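## Task

Two hangers hang on the rail. Remove the one closer to the table's centre from the rail, then keep it gripped securely in the air by a single closed gripper, standing upright, over the table and clear of the rail and everything else. At the end the other hanger must remain on the rail, the rack must stand upright, and neither the other hanger nor the rack may be gripped. Any more than a slight tilt of the rack ends the attempt as a failure, and a loose grip counts as failure.

## Robot and tools

Robot: two six-joint arms, left_arm and right_arm, each with a parallel gripper, working over a table in a physics simulation. The names are labels only; they do not tell you which side of a camera image an arm appears on.

Frame: every reported position uses one scene frame. Its origin sits on the table surface midway between the arms, +x runs outward over the table, +z runs upward, and left_arm is mounted on the +y side. Positions are in metres; orientations are quaternions in w, x, y, z order. A gripper's fingers extend along its own +z axis and close along its own y axis. The reported end_effector_position is the spot between the finger pads, just under 1 cm behind the tips. The printed hand position can be somewhat off, more so when the arm is stretched far.

Tool execute_actions takes "actions", a list holding one item or nothing, plus an optional "pictures" boolean (images come back by default). An empty list only reports the current state. An item with "rows" and optional "steps" (1 to 15, default 15; each step is 1/30 s) is a motion. An item with only "steps" (up to 300) is a wait that returns once that many steps have elapsed since the previous result; your thinking time counts toward it.

Each row is a single list of 14 numbers covering both arms, always all 14 even if one arm stays put: left_arm waist, shoulder, elbow, wrist pitch, wrist yaw, wrist roll, gripper opening, then the same seven for right_arm. Up to 15 rows per action, one per step; if fewer rows than steps, the final row keeps being applied. The six joint values are absolute target angles in radians, in the same terms as the Joint positions line, not offsets. Stated ranges: waist -2.618 to 3.054, shoulder 0.000 to 3.142, elbow 0.000 to 3.142, wrist pitch -1.571 to 1.571, wrist yaw -1.571 to 1.571, wrist roll -2.094 to 2.094. True ends may differ by up to 0.036 rad. A call is rejected (nothing is sent) if a target exceeds a range end by over 0.036 rad and lies further out than the last reported angle. Targets beyond the real end get clipped there, and the result may say "joint sent to its limit", possibly about an earlier action; its absence proves nothing. The opening value is an absolute setting from -1 (closed) to +1 (fully open).

Motion behaviour: per step the sent target stays within a fixed lead of the measured angle: 0.202 rad waist, 0.258 shoulder, 0.238 elbow, 0.573 wrist pitch, 0.522 wrist yaw and roll. If the targets would shift a gripper over 70 mm from where it is, all that arm's targets are pulled back proportionally. Friction may leave a joint about 0.031 rad short, and changes smaller than that may not move it. Between calls the arms keep heading for the latest row until everything has nearly stopped or a step is HELD; after that only a new action moves them further, though fingers already moving finish their travel. The simulation runs on while you think and type.

Result lines: the state line gives each arm's position and quaternion. Joint positions and Joint velocities list per arm the six joints (rad, rad/s) then the finger-pad gap (m, m/s; 0.087 m fully open). grip_measured is the measured opening on the command scale; each gripper may be off by about 1 mm, consistently. "joint command not followed" means a clearance check altered or blocked joint targets on some steps; the rest of the row still ran. HELD marks steps where all or part of your row was not sent. Joint torques follow joint order without the gripper; they include offsets, scale factors and noise and are nonzero even with no contact. MOTOR HOT appears from 75 °C; at 90 °C that arm halts for 10 seconds, and at 100 °C the arm and gripper go limp and it falls (OVER-TEMPERATURE FAULT). Holding a load warms motors, so avoid long strenuous holds.

Gripping: away from the extremes the fingers go to where grip_measured would equal your number. To keep a hanger, command about 0.02 below the current grip_measured; a smaller gap holds more lightly. Fingers push up to roughly 20 N per pad; a fast close can push harder and even spring open.

zoom_image takes "camera" (cam_high, cam_low, cam_left_wrist or cam_right_wrist, each 504x504) and "region" [x0, y0, x1, y1] in image pixels from the top-left, at most 504 by 504, returning a closer look at that camera's latest image.

finished_scene takes "scene" (1 or 2), ends that scene irreversibly, reports whether it succeeded and gives the next task. The goal must be met and stay met when you call it. Replying without any tool call ends everything.

Avoid: tilting or shoving the rack, disturbing the other hanger, dropping or knocking items off the table, arms colliding or pressing on each other, slamming, and slips. Loose items may occasionally get a brief push from outside. Move smoothly with modest effort.

Each tool is called as name([rows], argument=value, ...), one row to a line, values as JSON.

## Session

execute_actions(actions=[])

Scene clock: 0.00 s of 4000.00 s.
left_arm: end_effector_position=(+0.3953, +0.3403, +0.3564) grip_measured=+0.993 end_effector_quat_wxyz=(+0.704, +0.017, +0.709, -0.025) | right_arm: end_effector_position=(+0.3485, -0.3653, +0.3695) grip_measured=+1.000 end_effector_quat_wxyz=(+0.709, +0.066, +0.699, -0.073)
Joint positions: left_arm=[-0.014  1.057  1.042  0.008 -0.001 -0.012  0.087] | right_arm=[ 0.017  1.035  1.064 -0.013  0.009 -0.008  0.087]
Joint velocities: left_arm=[ 0.007  0.002 -0.022  0.066  0.022 -0.022  0.001] | right_arm=[-0.007  0.002 -0.007 -0.022 -0.066  0.022  0.   ]
Joint torques (N m, as the arm reports them, + toward a larger angle): no reading

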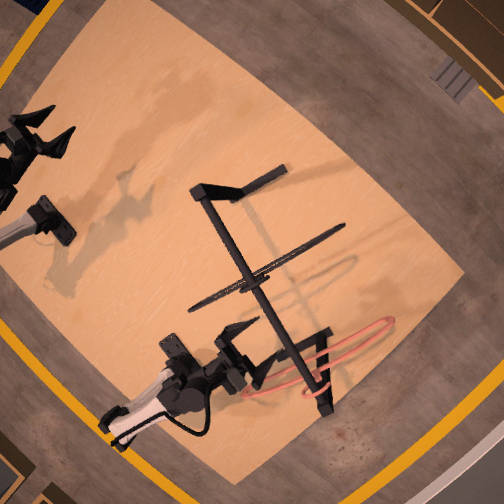

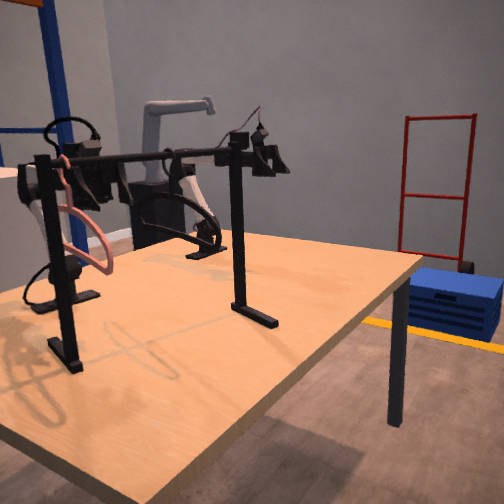

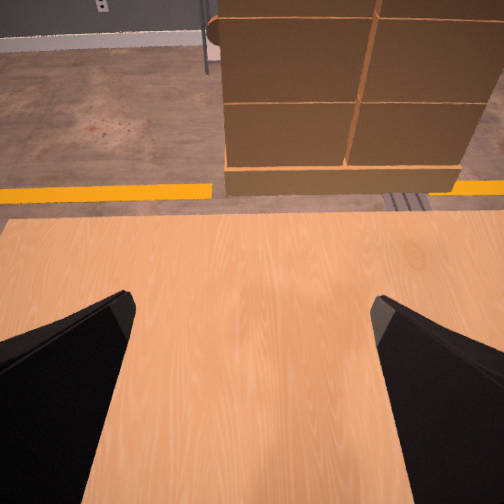

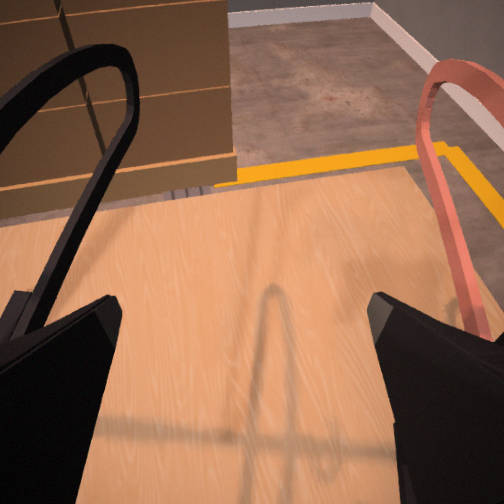

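zoom_image(camera="cam_low", region=[0, 100, 300, 400])

zoom_image(camera="cam_high", region=[150, 150, 420, 420])

Region (0, 100, 300, 400) of cam_low's 504x504 image, scaled by 1.680, with more detail than that image has.

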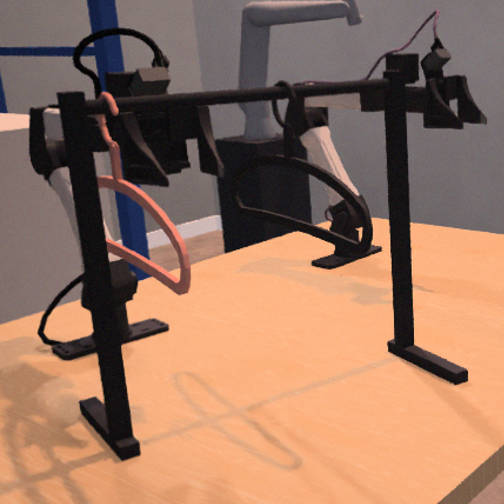

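Region (150, 150, 420, 420) of cam_high's 504x504 image, scaled by 1.867, with more detail than that image has.

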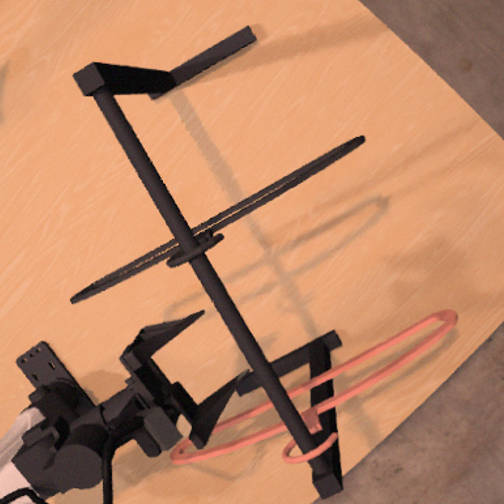

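zoom_image(camera="cam_low", region=[20, 130, 240, 270])

zoom_image(camera="cam_high", region=[220, 250, 350, 410])

Region (20, 130, 240, 270) of cam_low's 504x504 image, scaled by 2.291, with more detail than that image has; it fills the top 321 rows of this view, and the rest is white.

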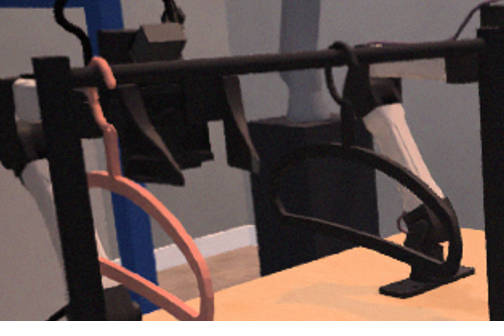

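Region (220, 250, 350, 410) of cam_high's 504x504 image, scaled by 3.150, with more detail than that image has; it fills the left 410 columns of this view, and the rest is white.

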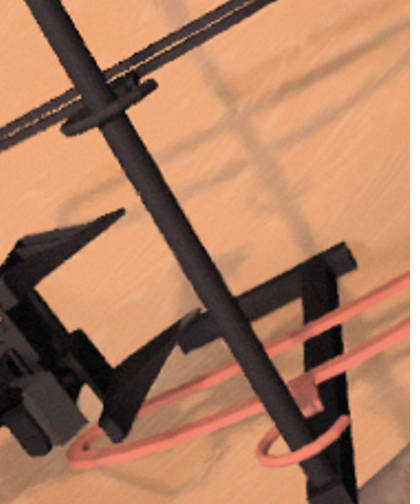

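execute_actions([
  {"rows":[[-0.014,1.057,1.042,0.008,0,0,1,0.17,0.85,1.00,-0.15,0,0,1]],"steps":15},
])

Scene clock: 55.30 s of 4000.00 s.
left_arm: end_effector_position=(+0.3953, +0.3405, +0.3561) grip_measured=+0.993 end_effector_quat_wxyz=(+0.704, +0.019, +0.710, -0.024) | right_arm: end_effector_position=(+0.3042, -0.3052, +0.3772) grip_measured=+1.000 end_effector_quat_wxyz=(+0.719, +0.011, +0.695, -0.015)
Joint positions: left_arm=[-0.014  1.057  1.042  0.007 -0.001 -0.006  0.087] | right_arm=[ 0.167  0.845  1.01  -0.131 -0.001 -0.005  0.087]
Joint velocities: left_arm=[-0.012 -0.032  0.002  0.066  0.037  0.066  0.   ] | right_arm=[-0.007  0.007 -0.007 -0.051 -0.007 -0.051  0.   ]
Joint torques (N m, as the arm reports them, + toward a larger angle): left_arm=[-0.41 -2.73  8.13  2.1   0.03  0.  ] | right_arm=[ 0.41 -0.51  6.22  1.73  0.    0.02]
Steps of this call (steps 1 to 90: nothing new was sent; then 51.80 s passed at rest; steps 91 to 105: all 15 steps of this action). Readings (joint positions):
91: left_arm=[-0.014 1.057 1.042 0.007 -0.001 -0.011] | right_arm=[0.038 1.017 1.056 -0.027 0.020 -0.005]
92: left_arm=[-0.014 1.057 1.042 0.007 -0.001 -0.010] | right_arm=[0.083 0.978 1.033 -0.057 0.020 -0.005]
94: left_arm=[-0.014 1.057 1.042 0.007 -0.001 -0.009] | right_arm=[0.153 0.900 1.010 -0.101 0.004 -0.005]
98: left_arm=[-0.014 1.057 1.042 0.007 -0.001 -0.007] | right_arm=[0.167 0.845 1.010 -0.107 -0.001 -0.005]
105: the state above

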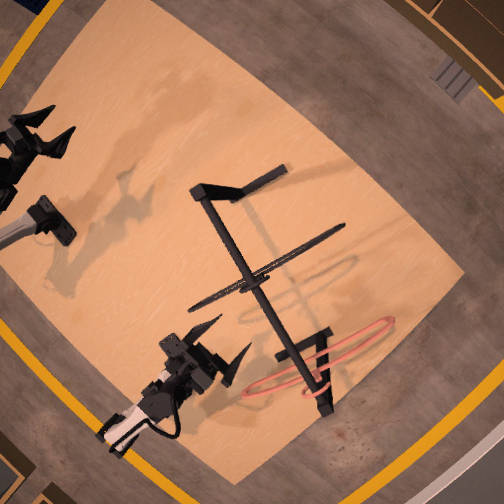

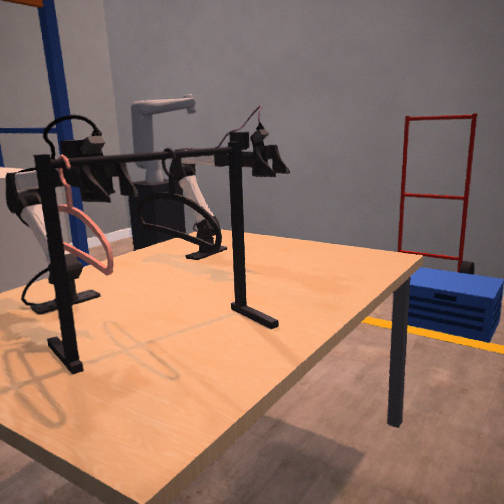

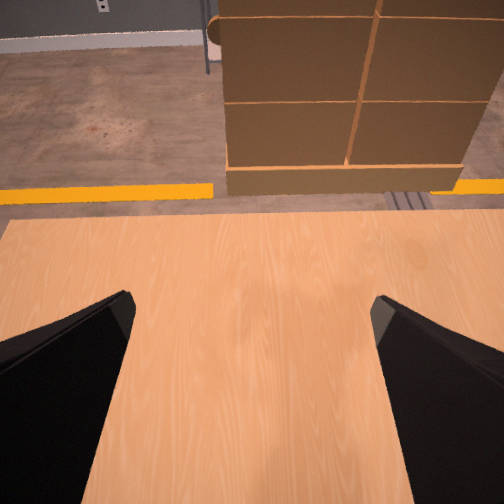

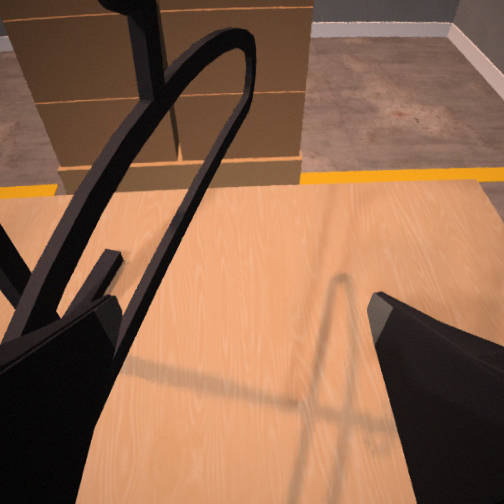

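execute_actions([
  {"rows":[[-0.014,1.057,1.042,0.008,0,0,1,0.17,0.85,1.00,-0.15,0.25,0,1]],"steps":10},
])

Scene clock: 75.07 s of 4000.00 s.
left_arm: end_effector_position=(+0.3953, +0.3406, +0.3561) grip_measured=+0.993 end_effector_quat_wxyz=(+0.704, +0.019, +0.710, -0.023) | right_arm: end_effector_position=(+0.2985, -0.3422, +0.3759) grip_measured=+1.000 end_effector_quat_wxyz=(+0.711, +0.088, +0.692, -0.090)
Joint positions: left_arm=[-0.014  1.057  1.042  0.007 -0.001 -0.006  0.087] | right_arm=[ 0.169  0.845  1.01  -0.136  0.217 -0.005  0.087]
Joint velocities: left_arm=[-0.007  0.007  0.002 -0.007 -0.007 -0.022 -0.   ] | right_arm=[ 0.007  0.007 -0.002 -0.022  0.227  0.007  0.   ]
Joint torques (N m, as the arm reports them, + toward a larger angle): left_arm=[-0.4  -2.72  8.12  2.09  0.02  0.02] | right_arm=[ 0.3  -0.49  6.21  1.69  0.03  0.02]
Steps of this call (steps 1 to 15: the robot went on to your last target; steps 16 to 90: nothing new was sent; then 16.43 s passed at rest; steps 91 to 100: all 10 steps of this action). Readings (joint positions):
91: left_arm=[-0.014 1.057 1.042 0.007 -0.001 -0.006] | right_arm=[0.169 0.845 1.010 -0.136 0.032 -0.005]
92: left_arm=[-0.014 1.057 1.042 0.007 -0.001 -0.006] | right_arm=[0.169 0.845 1.010 -0.136 0.076 -0.005]
94: left_arm=[-0.014 1.057 1.042 0.007 -0.001 -0.006] | right_arm=[0.169 0.845 1.010 -0.136 0.138 -0.005]
98: left_arm=[-0.014 1.057 1.042 0.007 -0.001 -0.006] | right_arm=[0.169 0.845 1.010 -0.136 0.201 -0.005]
100: the state above

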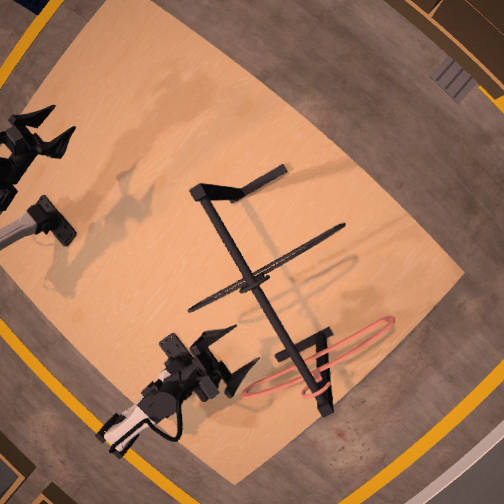

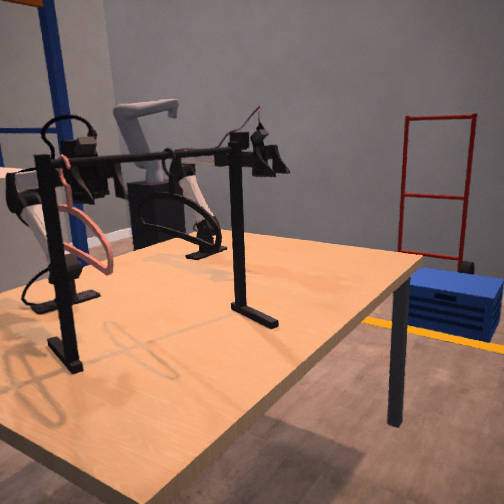

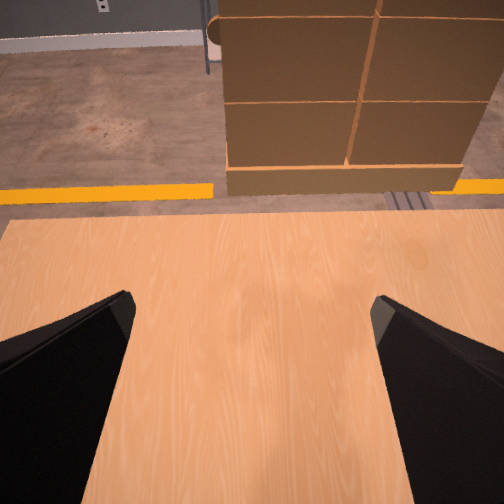

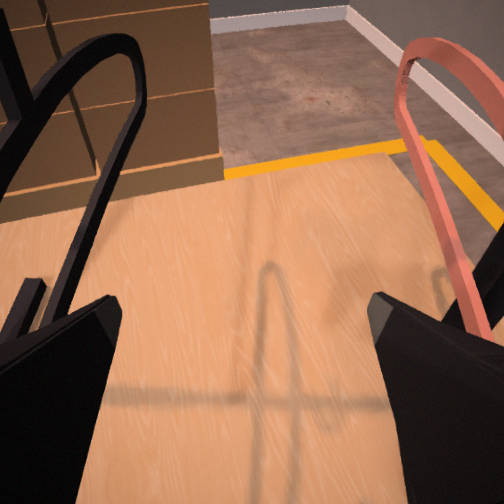

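execute_actions([
  {"rows":[[-0.014,1.057,1.042,0.008,0,0,1,0.18,0.88,1.05,-0.17,0.27,0,1],[-0.014,1.057,1.042,0.008,0,0,1,0.2,0.91,1.10,-0.19,0.3,0,1],[-0.014,1.057,1.042,0.008,0,0,1,0.23,0.94,1.15,-0.21,0.34,0,1],[-0.014,1.057,1.042,0.008,0,0,1,0.27,0.97,1.20,-0.23,0.39,0,1],[-0.014,1.057,1.042,0.008,0,0,1,0.32,1.0,1.24,-0.24,0.45,0,1],[-0.014,1.057,1.042,0.008,0,0,1,0.38,1.02,1.26,-0.24,0.52,0,1],[-0.014,1.057,1.042,0.008,0,0,1,0.45,1.04,1.28,-0.24,0.6,0,1],[-0.014,1.057,1.042,0.008,0,0,1,0.52,1.06,1.30,-0.24,0.68,0,1],[-0.014,1.057,1.042,0.008,0,0,1,0.6,1.09,1.32,-0.23,0.76,0,1],[-0.014,1.057,1.042,0.008,0,0,1,0.68,1.12,1.33,-0.21,0.84,0,1],[-0.014,1.057,1.042,0.008,0,0,1,0.75,1.14,1.34,-0.20,0.91,0,1],[-0.014,1.057,1.042,0.008,0,0,1,0.81,1.16,1.35,-0.19,0.97,0,1],[-0.014,1.057,1.042,0.008,0,0,1,0.86,1.18,1.36,-0.18,1.02,0,1],[-0.014,1.057,1.042,0.008,0,0,1,0.89,1.19,1.37,-0.18,1.05,0,1],[-0.014,1.057,1.042,0.008,0,0,1,0.904,1.19,1.37,-0.18,1.06,0,1]],"steps":15},
])

execute_actions([
  {"steps":12},
])

Scene clock: 104.40 s of 4000.00 s.
left_arm: end_effector_position=(+0.3953, +0.3406, +0.3561) grip_measured=+0.993 end_effector_quat_wxyz=(+0.704, +0.019, +0.710, -0.023) | right_arm: end_effector_position=(+0.3235, -0.1955, +0.4126) grip_measured=+1.000 end_effector_quat_wxyz=(+0.698, +0.067, +0.709, -0.078)
Joint positions: left_arm=[-0.014  1.057  1.042  0.007 -0.001 -0.006  0.087] | right_arm=[ 0.856  1.166  1.341 -0.195  0.857 -0.002  0.087]
Joint velocities: left_arm=[-0.017 -0.012  0.002 -0.022 -0.007 -0.022 -0.   ] | right_arm=[1.048 0.491 0.066 0.022 1.179 0.037 0.   ]
Joint torques (N m, as the arm reports them, + toward a larger angle): left_arm=[-0.42 -2.73  8.08  2.1   0.02  0.01] | right_arm=[-1.02 -3.45  8.48  1.77  0.36  0.02]
Steps of this call (steps 1 to 30: the robot went on to your last target; steps 31 to 100: nothing new was sent; then 25.50 s passed at rest; steps 101 to 115: all 15 steps of this action). Readings (joint positions):
101: left_arm=[-0.014 1.057 1.042 0.007 -0.001 -0.006] | right_arm=[0.169 0.847 1.014 -0.141 0.246 -0.005]
102: left_arm=[-0.014 1.057 1.042 0.007 -0.001 -0.006] | right_arm=[0.174 0.856 1.028 -0.153 0.256 -0.005]
104: left_arm=[-0.014 1.057 1.042 0.007 -0.001 -0.006] | right_arm=[0.208 0.902 1.096 -0.183 0.295 -0.004]
108: left_arm=[-0.014 1.057 1.042 0.007 -0.001 -0.006] | right_arm=[0.401 1.009 1.248 -0.200 0.459 -0.003]
115: the state above

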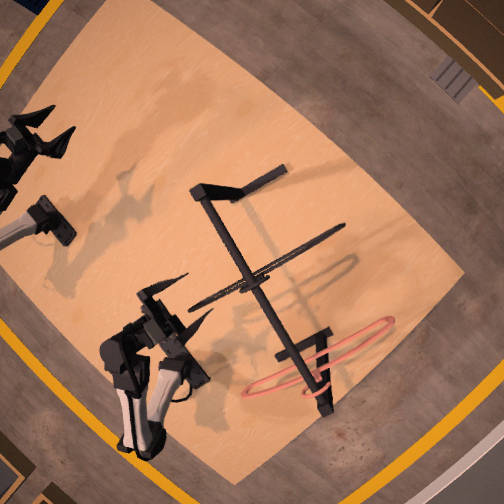

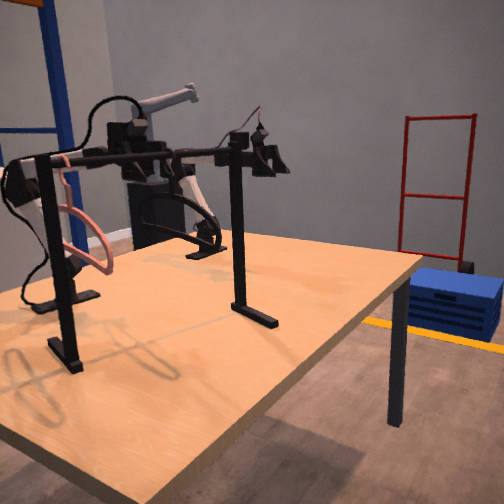

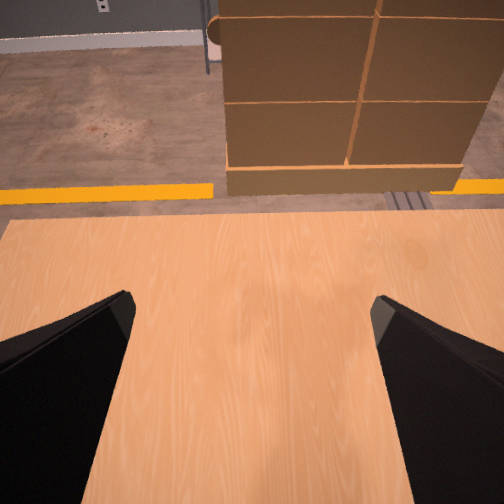

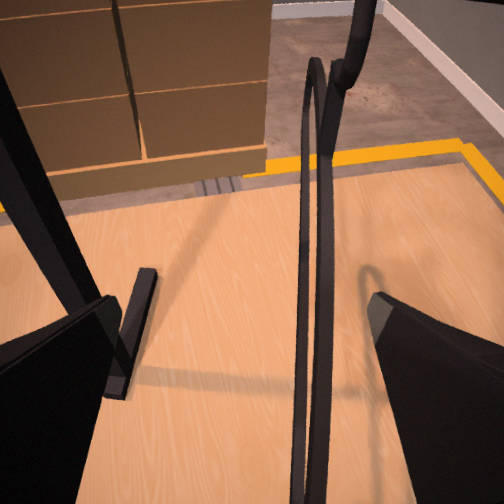

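Scene clock: 104.80 s of 4000.00 s.
left_arm: end_effector_position=(+0.3953, +0.3406, +0.3561) grip_measured=+0.993 end_effector_quat_wxyz=(+0.704, +0.019, +0.710, -0.023) | right_arm: end_effector_position=(+0.3168, -0.2053, +0.4083) grip_measured=+1.000 end_effector_quat_wxyz=(+0.688, +0.109, +0.706, -0.131)
Joint positions: left_arm=[-0.014  1.057  1.042  0.007 -0.001 -0.006  0.087] | right_arm=[ 0.902  1.193  1.349 -0.194  1.039 -0.002  0.087]
Joint velocities: left_arm=[-0.002 -0.017 -0.022 -0.037  0.022 -0.022 -0.001] | right_arm=[-0.002 -0.007 -0.007 -0.081  0.125 -0.007  0.   ]
Joint torques (N m, as the arm reports them, + toward a larger angle): left_arm=[-0.39 -2.72  8.1   2.09  0.02  0.02] | right_arm=[ 0.33 -3.49  7.96  1.67  0.11  0.  ]
Steps of this call (steps 1 to 12: the robot went on to your last target). Readings (joint positions):
1: left_arm=[-0.014 1.057 1.042 0.007 -0.001 -0.006] | right_arm=[0.884 1.180 1.342 -0.195 0.891 -0.002]
2: left_arm=[-0.014 1.057 1.042 0.007 -0.001 -0.006] | right_arm=[0.897 1.189 1.342 -0.195 0.920 -0.002]
4: left_arm=[-0.014 1.057 1.042 0.007 -0.001 -0.006] | right_arm=[0.902 1.193 1.342 -0.195 0.964 -0.002]
8: left_arm=[-0.014 1.057 1.042 0.007 -0.001 -0.006] | right_arm=[0.902 1.193 1.348 -0.195 1.018 -0.002]
12: the state above

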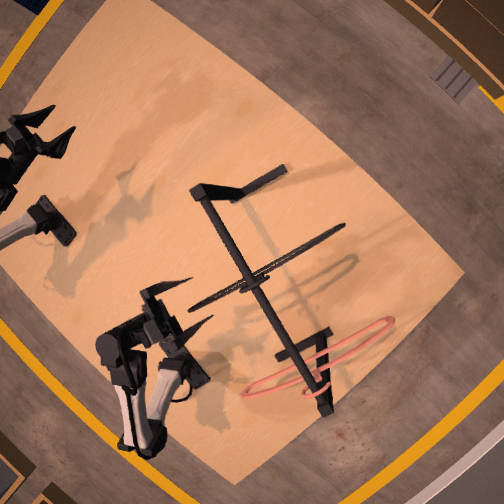

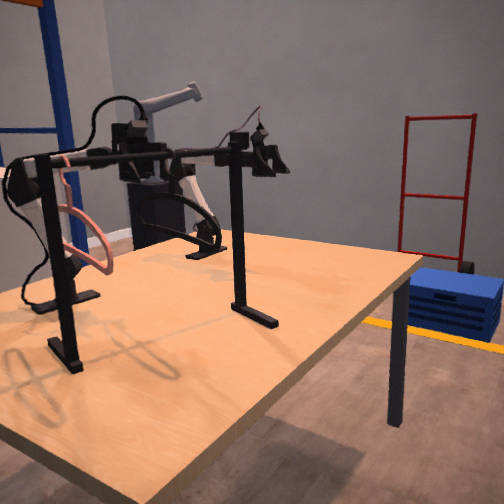

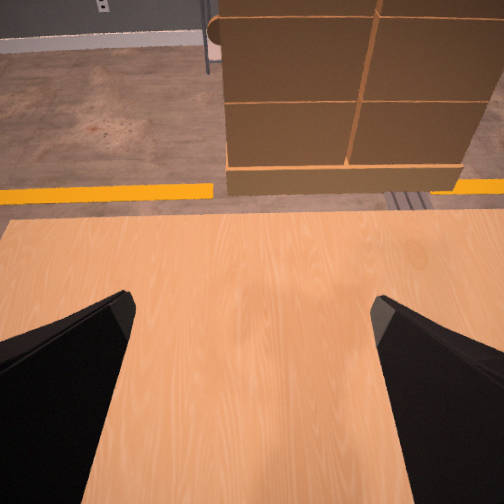

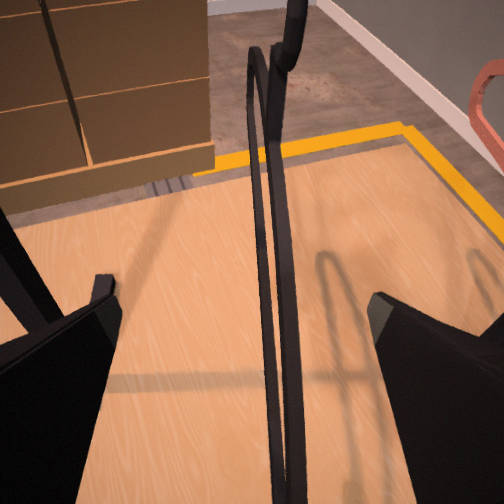

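zoom_image(camera="cam_low", region=[80, 110, 240, 230])

Region (80, 110, 240, 230) of cam_low's 504x504 image, scaled by 3.150, with more detail than that image has; it fills the top 378 rows of this view, and the rest is white.

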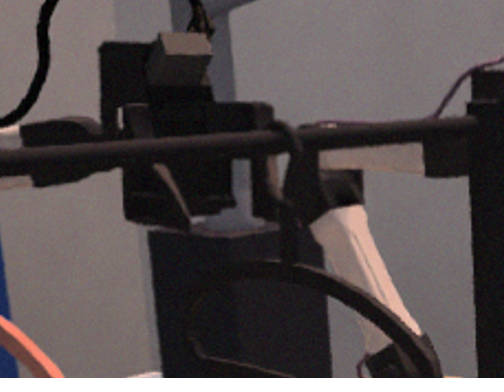

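execute_actions([
  {"rows":[[-0.014,1.057,1.042,0.008,0,0,1,0.885,1.20,1.375,-0.17,1.03,0,1],[-0.014,1.057,1.042,0.008,0,0,1,0.86,1.21,1.38,-0.16,1.0,0,1],[-0.014,1.057,1.042,0.008,0,0,1,0.83,1.22,1.385,-0.15,0.97,0,1],[-0.014,1.057,1.042,0.008,0,0,1,0.80,1.235,1.39,-0.14,0.94,0,1],[-0.014,1.057,1.042,0.008,0,0,1,0.77,1.245,1.395,-0.13,0.91,0,1],[-0.014,1.057,1.042,0.008,0,0,1,0.74,1.255,1.40,-0.12,0.88,0,1],[-0.014,1.057,1.042,0.008,0,0,1,0.71,1.27,1.403,-0.11,0.85,0,1],[-0.014,1.057,1.042,0.008,0,0,1,0.685,1.28,1.406,-0.10,0.82,0,1],[-0.014,1.057,1.042,0.008,0,0,1,0.665,1.287,1.409,-0.09,0.80,0,1],[-0.014,1.057,1.042,0.008,0,0,1,0.649,1.292,1.41,-0.085,0.78,0,1]],"steps":15},
])

execute_actions([
  {"steps":8},
])

Scene clock: 125.10 s of 4000.00 s.
left_arm: end_effector_position=(+0.3953, +0.3406, +0.3561) grip_measured=+0.993 end_effector_quat_wxyz=(+0.704, +0.019, +0.710, -0.023) | right_arm: end_effector_position=(+0.3710, -0.2454, +0.4086) grip_measured=+1.000 end_effector_quat_wxyz=(+0.692, +0.127, +0.698, -0.133)
Joint positions: left_arm=[-0.014  1.057  1.042  0.007 -0.001 -0.006  0.087] | right_arm=[ 0.653  1.283  1.389 -0.117  0.819 -0.002  0.087]
Joint velocities: left_arm=[-0.017  0.007  0.002  0.022 -0.007 -0.081  0.   ] | right_arm=[-0.027  0.007 -0.007  0.037 -0.227  0.007  0.   ]
Joint torques (N m, as the arm reports them, + toward a larger angle): left_arm=[-0.42 -2.74  8.11  2.1   0.03  0.01] | right_arm=[-0.13 -3.36  8.33  1.9  -0.04  0.  ]
Steps of this call (steps 1 to 30: the robot went on to your last target; steps 31 to 100: nothing new was sent; then 16.47 s passed at rest; steps 101 to 115: all 15 steps of this action). Readings (joint positions):
101: left_arm=[-0.014 1.057 1.042 0.007 -0.001 -0.006] | right_arm=[0.901 1.193 1.349 -0.194 1.050 -0.002]
102: left_arm=[-0.014 1.057 1.042 0.007 -0.001 -0.006] | right_arm=[0.895 1.193 1.349 -0.191 1.042 -0.002]
104: left_arm=[-0.014 1.057 1.042 0.007 -0.001 -0.006] | right_arm=[0.858 1.199 1.357 -0.184 1.013 -0.002]
108: left_arm=[-0.014 1.057 1.042 0.007 -0.001 -0.006] | right_arm=[0.738 1.236 1.383 -0.148 0.929 -0.002]
115: the state above

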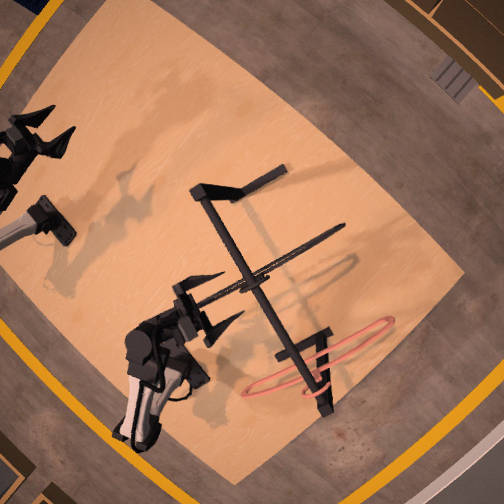

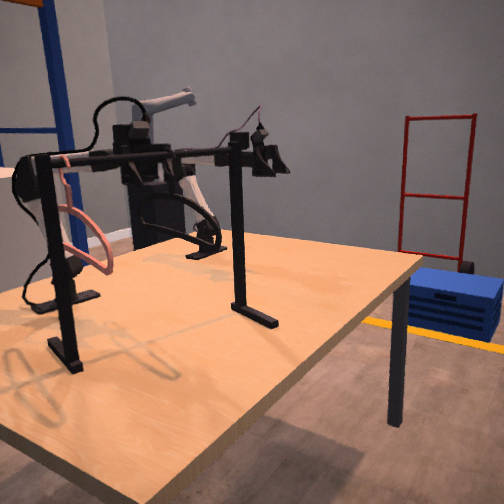

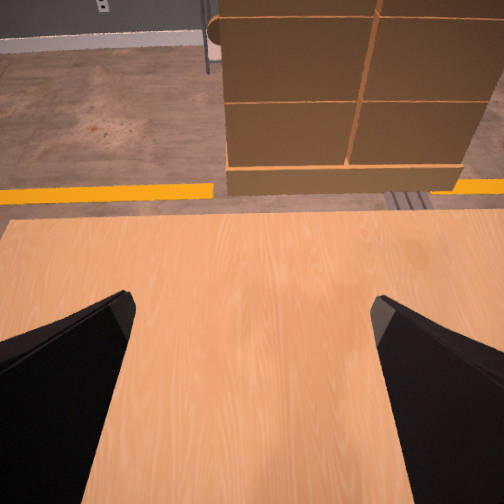

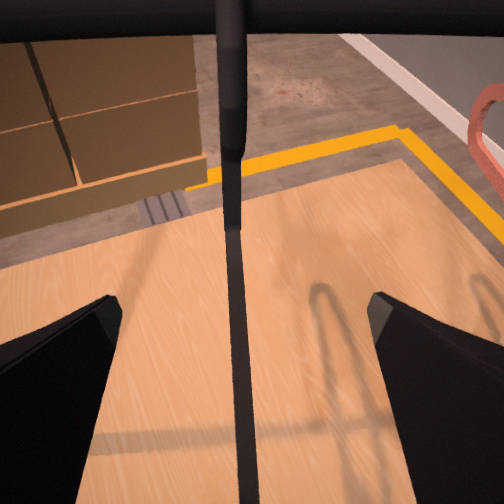

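Scene clock: 125.37 s of 4000.00 s.
left_arm: end_effector_position=(+0.3953, +0.3406, +0.3561) grip_measured=+0.993 end_effector_quat_wxyz=(+0.704, +0.019, +0.710, -0.023) | right_arm: end_effector_position=(+0.3731, -0.2408, +0.4110) grip_measured=+1.000 end_effector_quat_wxyz=(+0.697, +0.120, +0.696, -0.121)
Joint positions: left_arm=[-0.014  1.057  1.042  0.007 -0.001 -0.006  0.087] | right_arm=[ 0.653  1.283  1.389 -0.104  0.792 -0.002  0.087]
Joint velocities: left_arm=[ 0.002 -0.012  0.002 -0.081 -0.007 -0.037  0.   ] | right_arm=[ 0.017  0.012 -0.017 -0.051 -0.007 -0.037  0.   ]
Joint torques (N m, as the arm reports them, + toward a larger angle): left_arm=[-0.42 -2.76  8.1   2.09  0.02  0.01] | right_arm=[-0.12 -3.53  8.3   1.85 -0.09  0.  ]
Steps of this call (steps 1 to 8: the robot went on to your last target). Readings (joint positions):
1: left_arm=[-0.014 1.057 1.042 0.007 -0.001 -0.006] | right_arm=[0.653 1.283 1.389 -0.115 0.812 -0.002]
2: left_arm=[-0.014 1.057 1.042 0.007 -0.001 -0.006] | right_arm=[0.653 1.283 1.389 -0.112 0.807 -0.002]
4: left_arm=[-0.014 1.057 1.042 0.007 -0.001 -0.006] | right_arm=[0.653 1.283 1.389 -0.108 0.800 -0.002]
8: the state above

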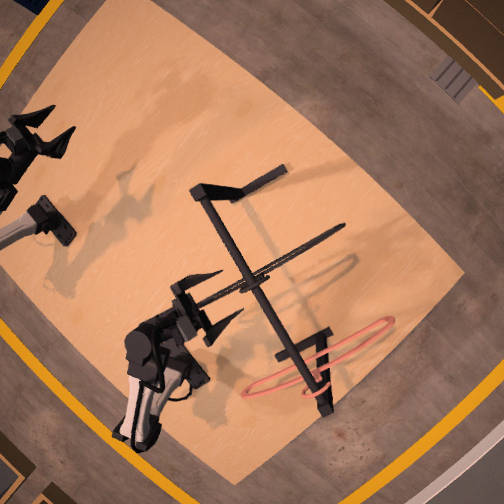

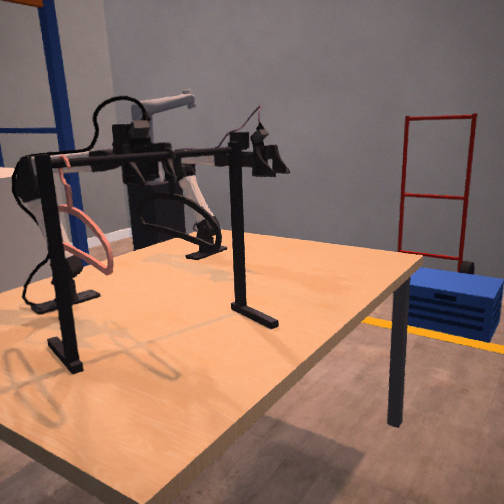

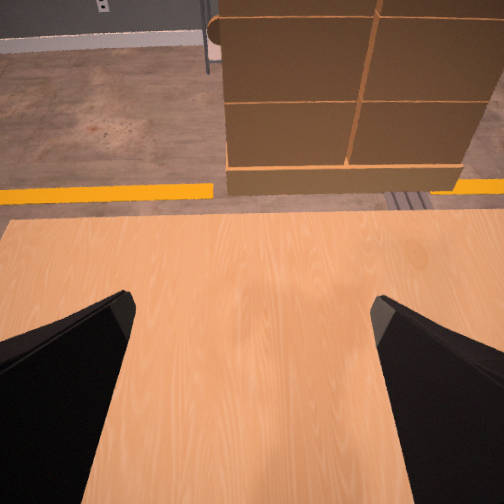

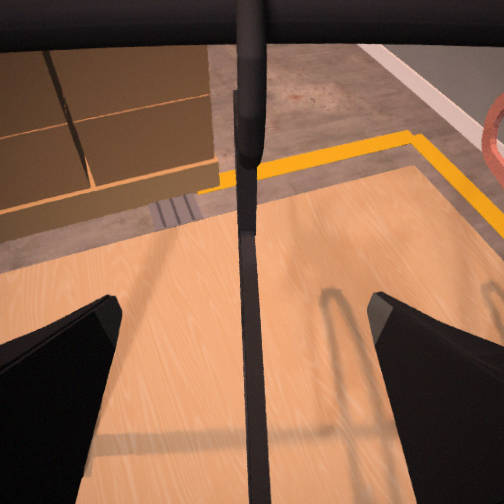

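zoom_image(camera="cam_low", region=[90, 110, 230, 230])

zoom_image(camera="cam_high", region=[150, 230, 290, 350])

Region (90, 110, 230, 230) of cam_low's 504x504 image, scaled by 3.600, with more detail than that image has; it fills the top 432 rows of this view, and the rest is white.

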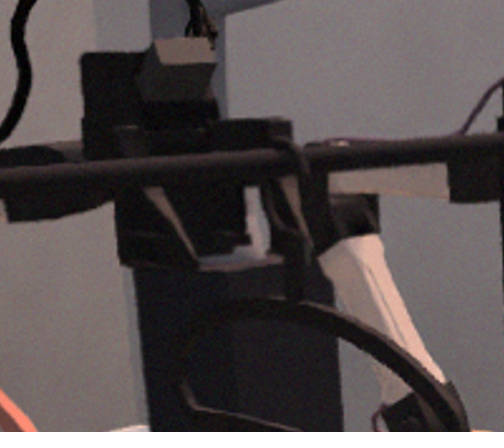

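Region (150, 230, 290, 350) of cam_high's 504x504 image, scaled by 3.600, with more detail than that image has; it fills the top 432 rows of this view, and the rest is white.

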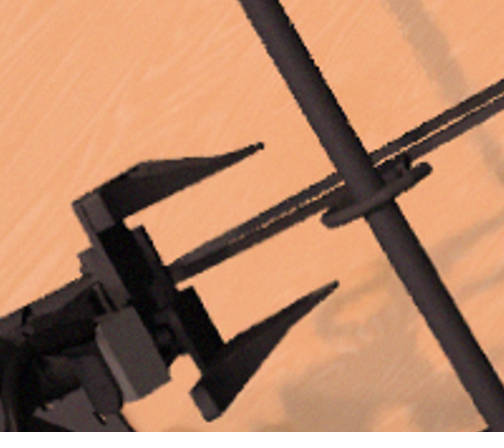

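execute_actions([
  {"rows":[[-0.014,1.057,1.042,0.008,0,0,1,0.64,1.30,1.413,-0.08,0.77,0,1],[-0.014,1.057,1.042,0.008,0,0,1,0.63,1.31,1.417,-0.073,0.76,0,1],[-0.014,1.057,1.042,0.008,0,0,1,0.62,1.32,1.42,-0.066,0.75,0,1],[-0.014,1.057,1.042,0.008,0,0,1,0.61,1.33,1.424,-0.06,0.74,0,1],[-0.014,1.057,1.042,0.008,0,0,1,0.60,1.34,1.428,-0.054,0.73,0,1],[-0.014,1.057,1.042,0.008,0,0,1,0.59,1.35,1.432,-0.048,0.72,0,1],[-0.014,1.057,1.042,0.008,0,0,1,0.58,1.36,1.435,-0.042,0.71,0,1],[-0.014,1.057,1.042,0.008,0,0,1,0.57,1.37,1.439,-0.036,0.70,0,1],[-0.014,1.057,1.042,0.008,0,0,1,0.56,1.38,1.442,-0.03,0.69,0,1],[-0.014,1.057,1.042,0.008,0,0,1,0.547,1.388,1.445,-0.025,0.678,0,1]],"steps":15},
])

execute_actions([
  {"steps":10},
])

Scene clock: 138.63 s of 4000.00 s.
left_arm: end_effector_position=(+0.3953, +0.3406, +0.3561) grip_measured=+0.993 end_effector_quat_wxyz=(+0.704, +0.019, +0.710, -0.023) | right_arm: end_effector_position=(+0.4101, -0.2555, +0.3994) grip_measured=+1.000 end_effector_quat_wxyz=(+0.693, +0.120, +0.700, -0.126)
Joint positions: left_arm=[-0.014  1.057  1.042  0.007 -0.001 -0.006  0.087] | right_arm=[ 0.553  1.379  1.422 -0.054  0.698 -0.002  0.087]
Joint velocities: left_arm=[ 0.007 -0.002  0.002  0.051 -0.037  0.007 -0.   ] | right_arm=[-0.002  0.007 -0.007 -0.022 -0.11  -0.081  0.   ]
Joint torques (N m, as the arm reports them, + toward a larger angle): left_arm=[-0.41 -2.73  8.13  2.09  0.02  0.02] | right_arm=[-0.33 -4.67  8.56  1.96 -0.01  0.01]
Steps of this call (steps 1 to 30: the robot went on to your last target; steps 31 to 100: nothing new was sent; then 9.43 s passed at rest; steps 101 to 115: all 15 steps of this action). Readings (joint positions):
101: left_arm=[-0.014 1.057 1.042 0.007 -0.001 -0.006] | right_arm=[0.653 1.283 1.389 -0.102 0.785 -0.002]
102: left_arm=[-0.014 1.057 1.042 0.007 -0.001 -0.006] | right_arm=[0.650 1.283 1.389 -0.100 0.781 -0.002]
104: left_arm=[-0.014 1.057 1.042 0.007 -0.001 -0.006] | right_arm=[0.636 1.291 1.396 -0.094 0.771 -0.002]
108: left_arm=[-0.014 1.057 1.042 0.007 -0.001 -0.006] | right_arm=[0.595 1.329 1.415 -0.070 0.742 -0.002]
115: the state above

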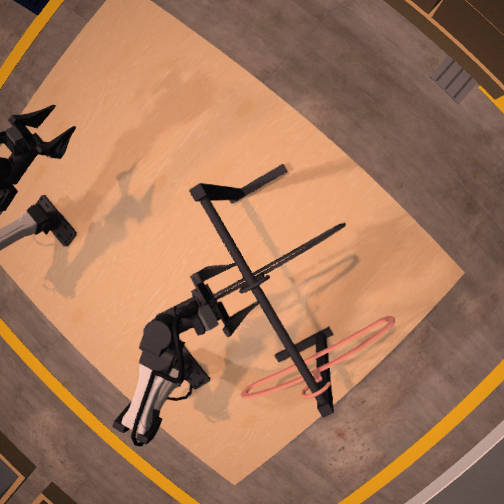

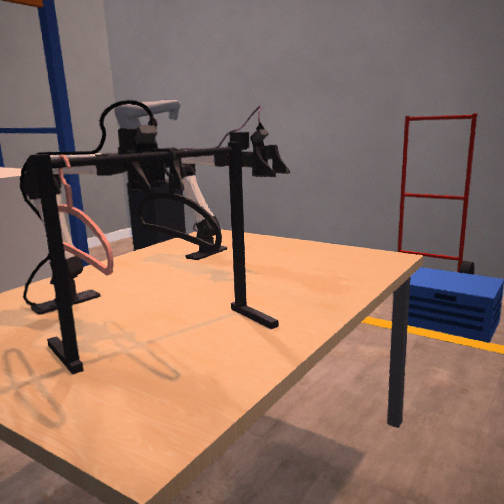

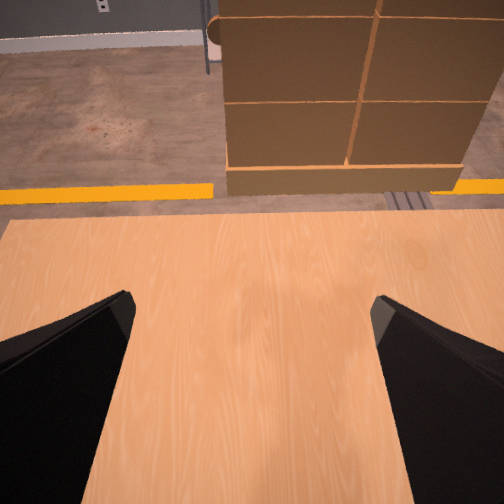

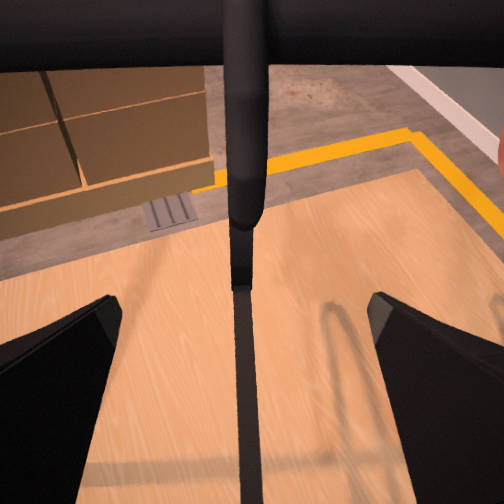

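Scene clock: 138.97 s of 4000.00 s.
left_arm: end_effector_position=(+0.3953, +0.3406, +0.3561) grip_measured=+0.993 end_effector_quat_wxyz=(+0.704, +0.019, +0.710, -0.023) | right_arm: end_effector_position=(+0.4112, -0.2534, +0.4015) grip_measured=+1.000 end_effector_quat_wxyz=(+0.697, +0.118, +0.697, -0.120)
Joint positions: left_arm=[-0.014  1.057  1.042  0.007 -0.001 -0.006  0.087] | right_arm=[ 0.553  1.379  1.422 -0.044  0.686 -0.002  0.087]
Joint velocities: left_arm=[-0.017 -0.017  0.002  0.022  0.007 -0.037  0.001] | right_arm=[-0.007  0.007 -0.007  0.007 -0.022 -0.095  0.   ]
Joint torques (N m, as the arm reports them, + toward a larger angle): left_arm=[-0.39 -2.76  8.11  2.1   0.02  0.01] | right_arm=[-0.22 -4.57  8.56  1.85 -0.08  0.  ]
Steps of this call (steps 1 to 10: the robot went on to your last target). Readings (joint positions):
1: left_arm=[-0.014 1.057 1.042 0.007 -0.001 -0.006] | right_arm=[0.553 1.379 1.422 -0.053 0.695 -0.002]
2: left_arm=[-0.014 1.057 1.042 0.007 -0.001 -0.006] | right_arm=[0.553 1.379 1.422 -0.051 0.693 -0.002]
4: left_arm=[-0.014 1.057 1.042 0.007 -0.001 -0.006] | right_arm=[0.553 1.379 1.422 -0.047 0.690 -0.002]
8: left_arm=[-0.014 1.057 1.042 0.007 -0.001 -0.006] | right_arm=[0.553 1.379 1.422 -0.044 0.687 -0.002]
10: the state above

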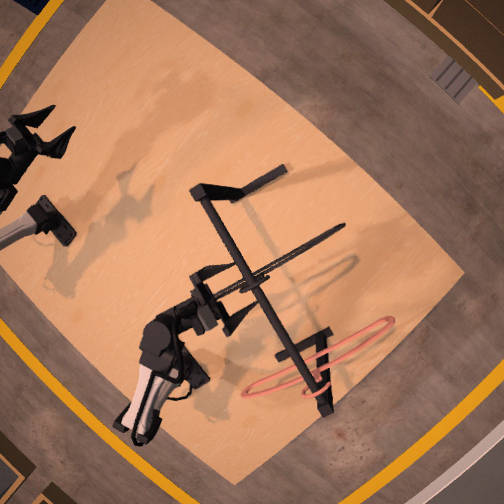

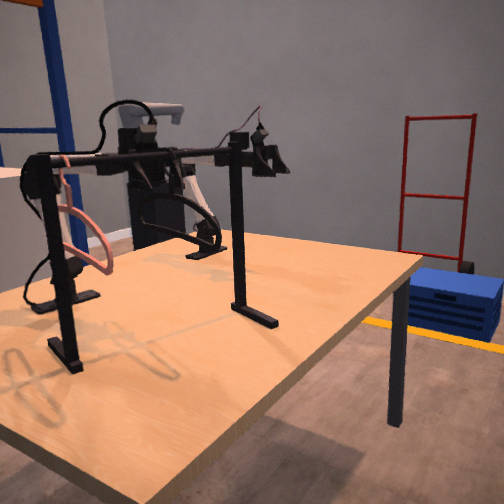

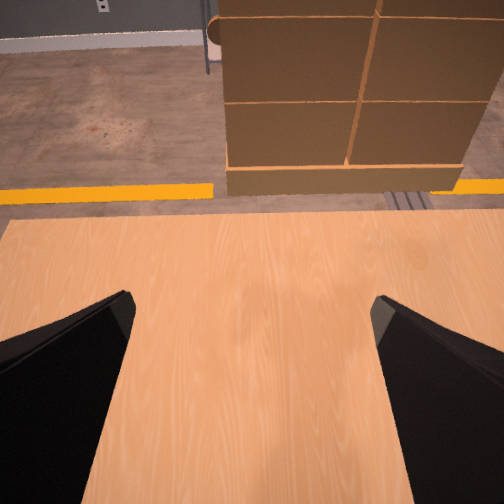

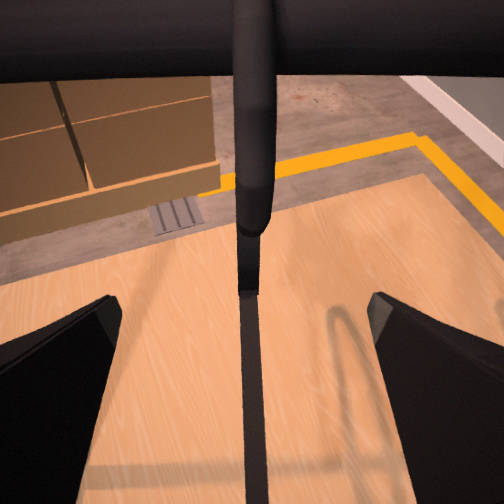

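zoom_image(camera="cam_high", region=[170, 230, 310, 350])

zoom_image(camera="cam_low", region=[100, 120, 230, 230])

Region (170, 230, 310, 350) of cam_high's 504x504 image, scaled by 3.600, with more detail than that image has; it fills the top 432 rows of this view, and the rest is white.

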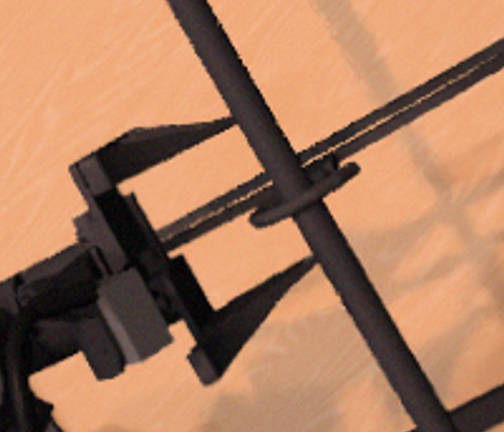

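Region (100, 120, 230, 230) of cam_low's 504x504 image, scaled by 3.877, with more detail than that image has; it fills the top 426 rows of this view, and the rest is white.

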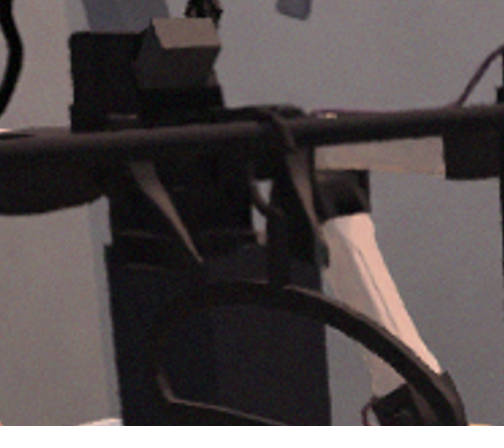

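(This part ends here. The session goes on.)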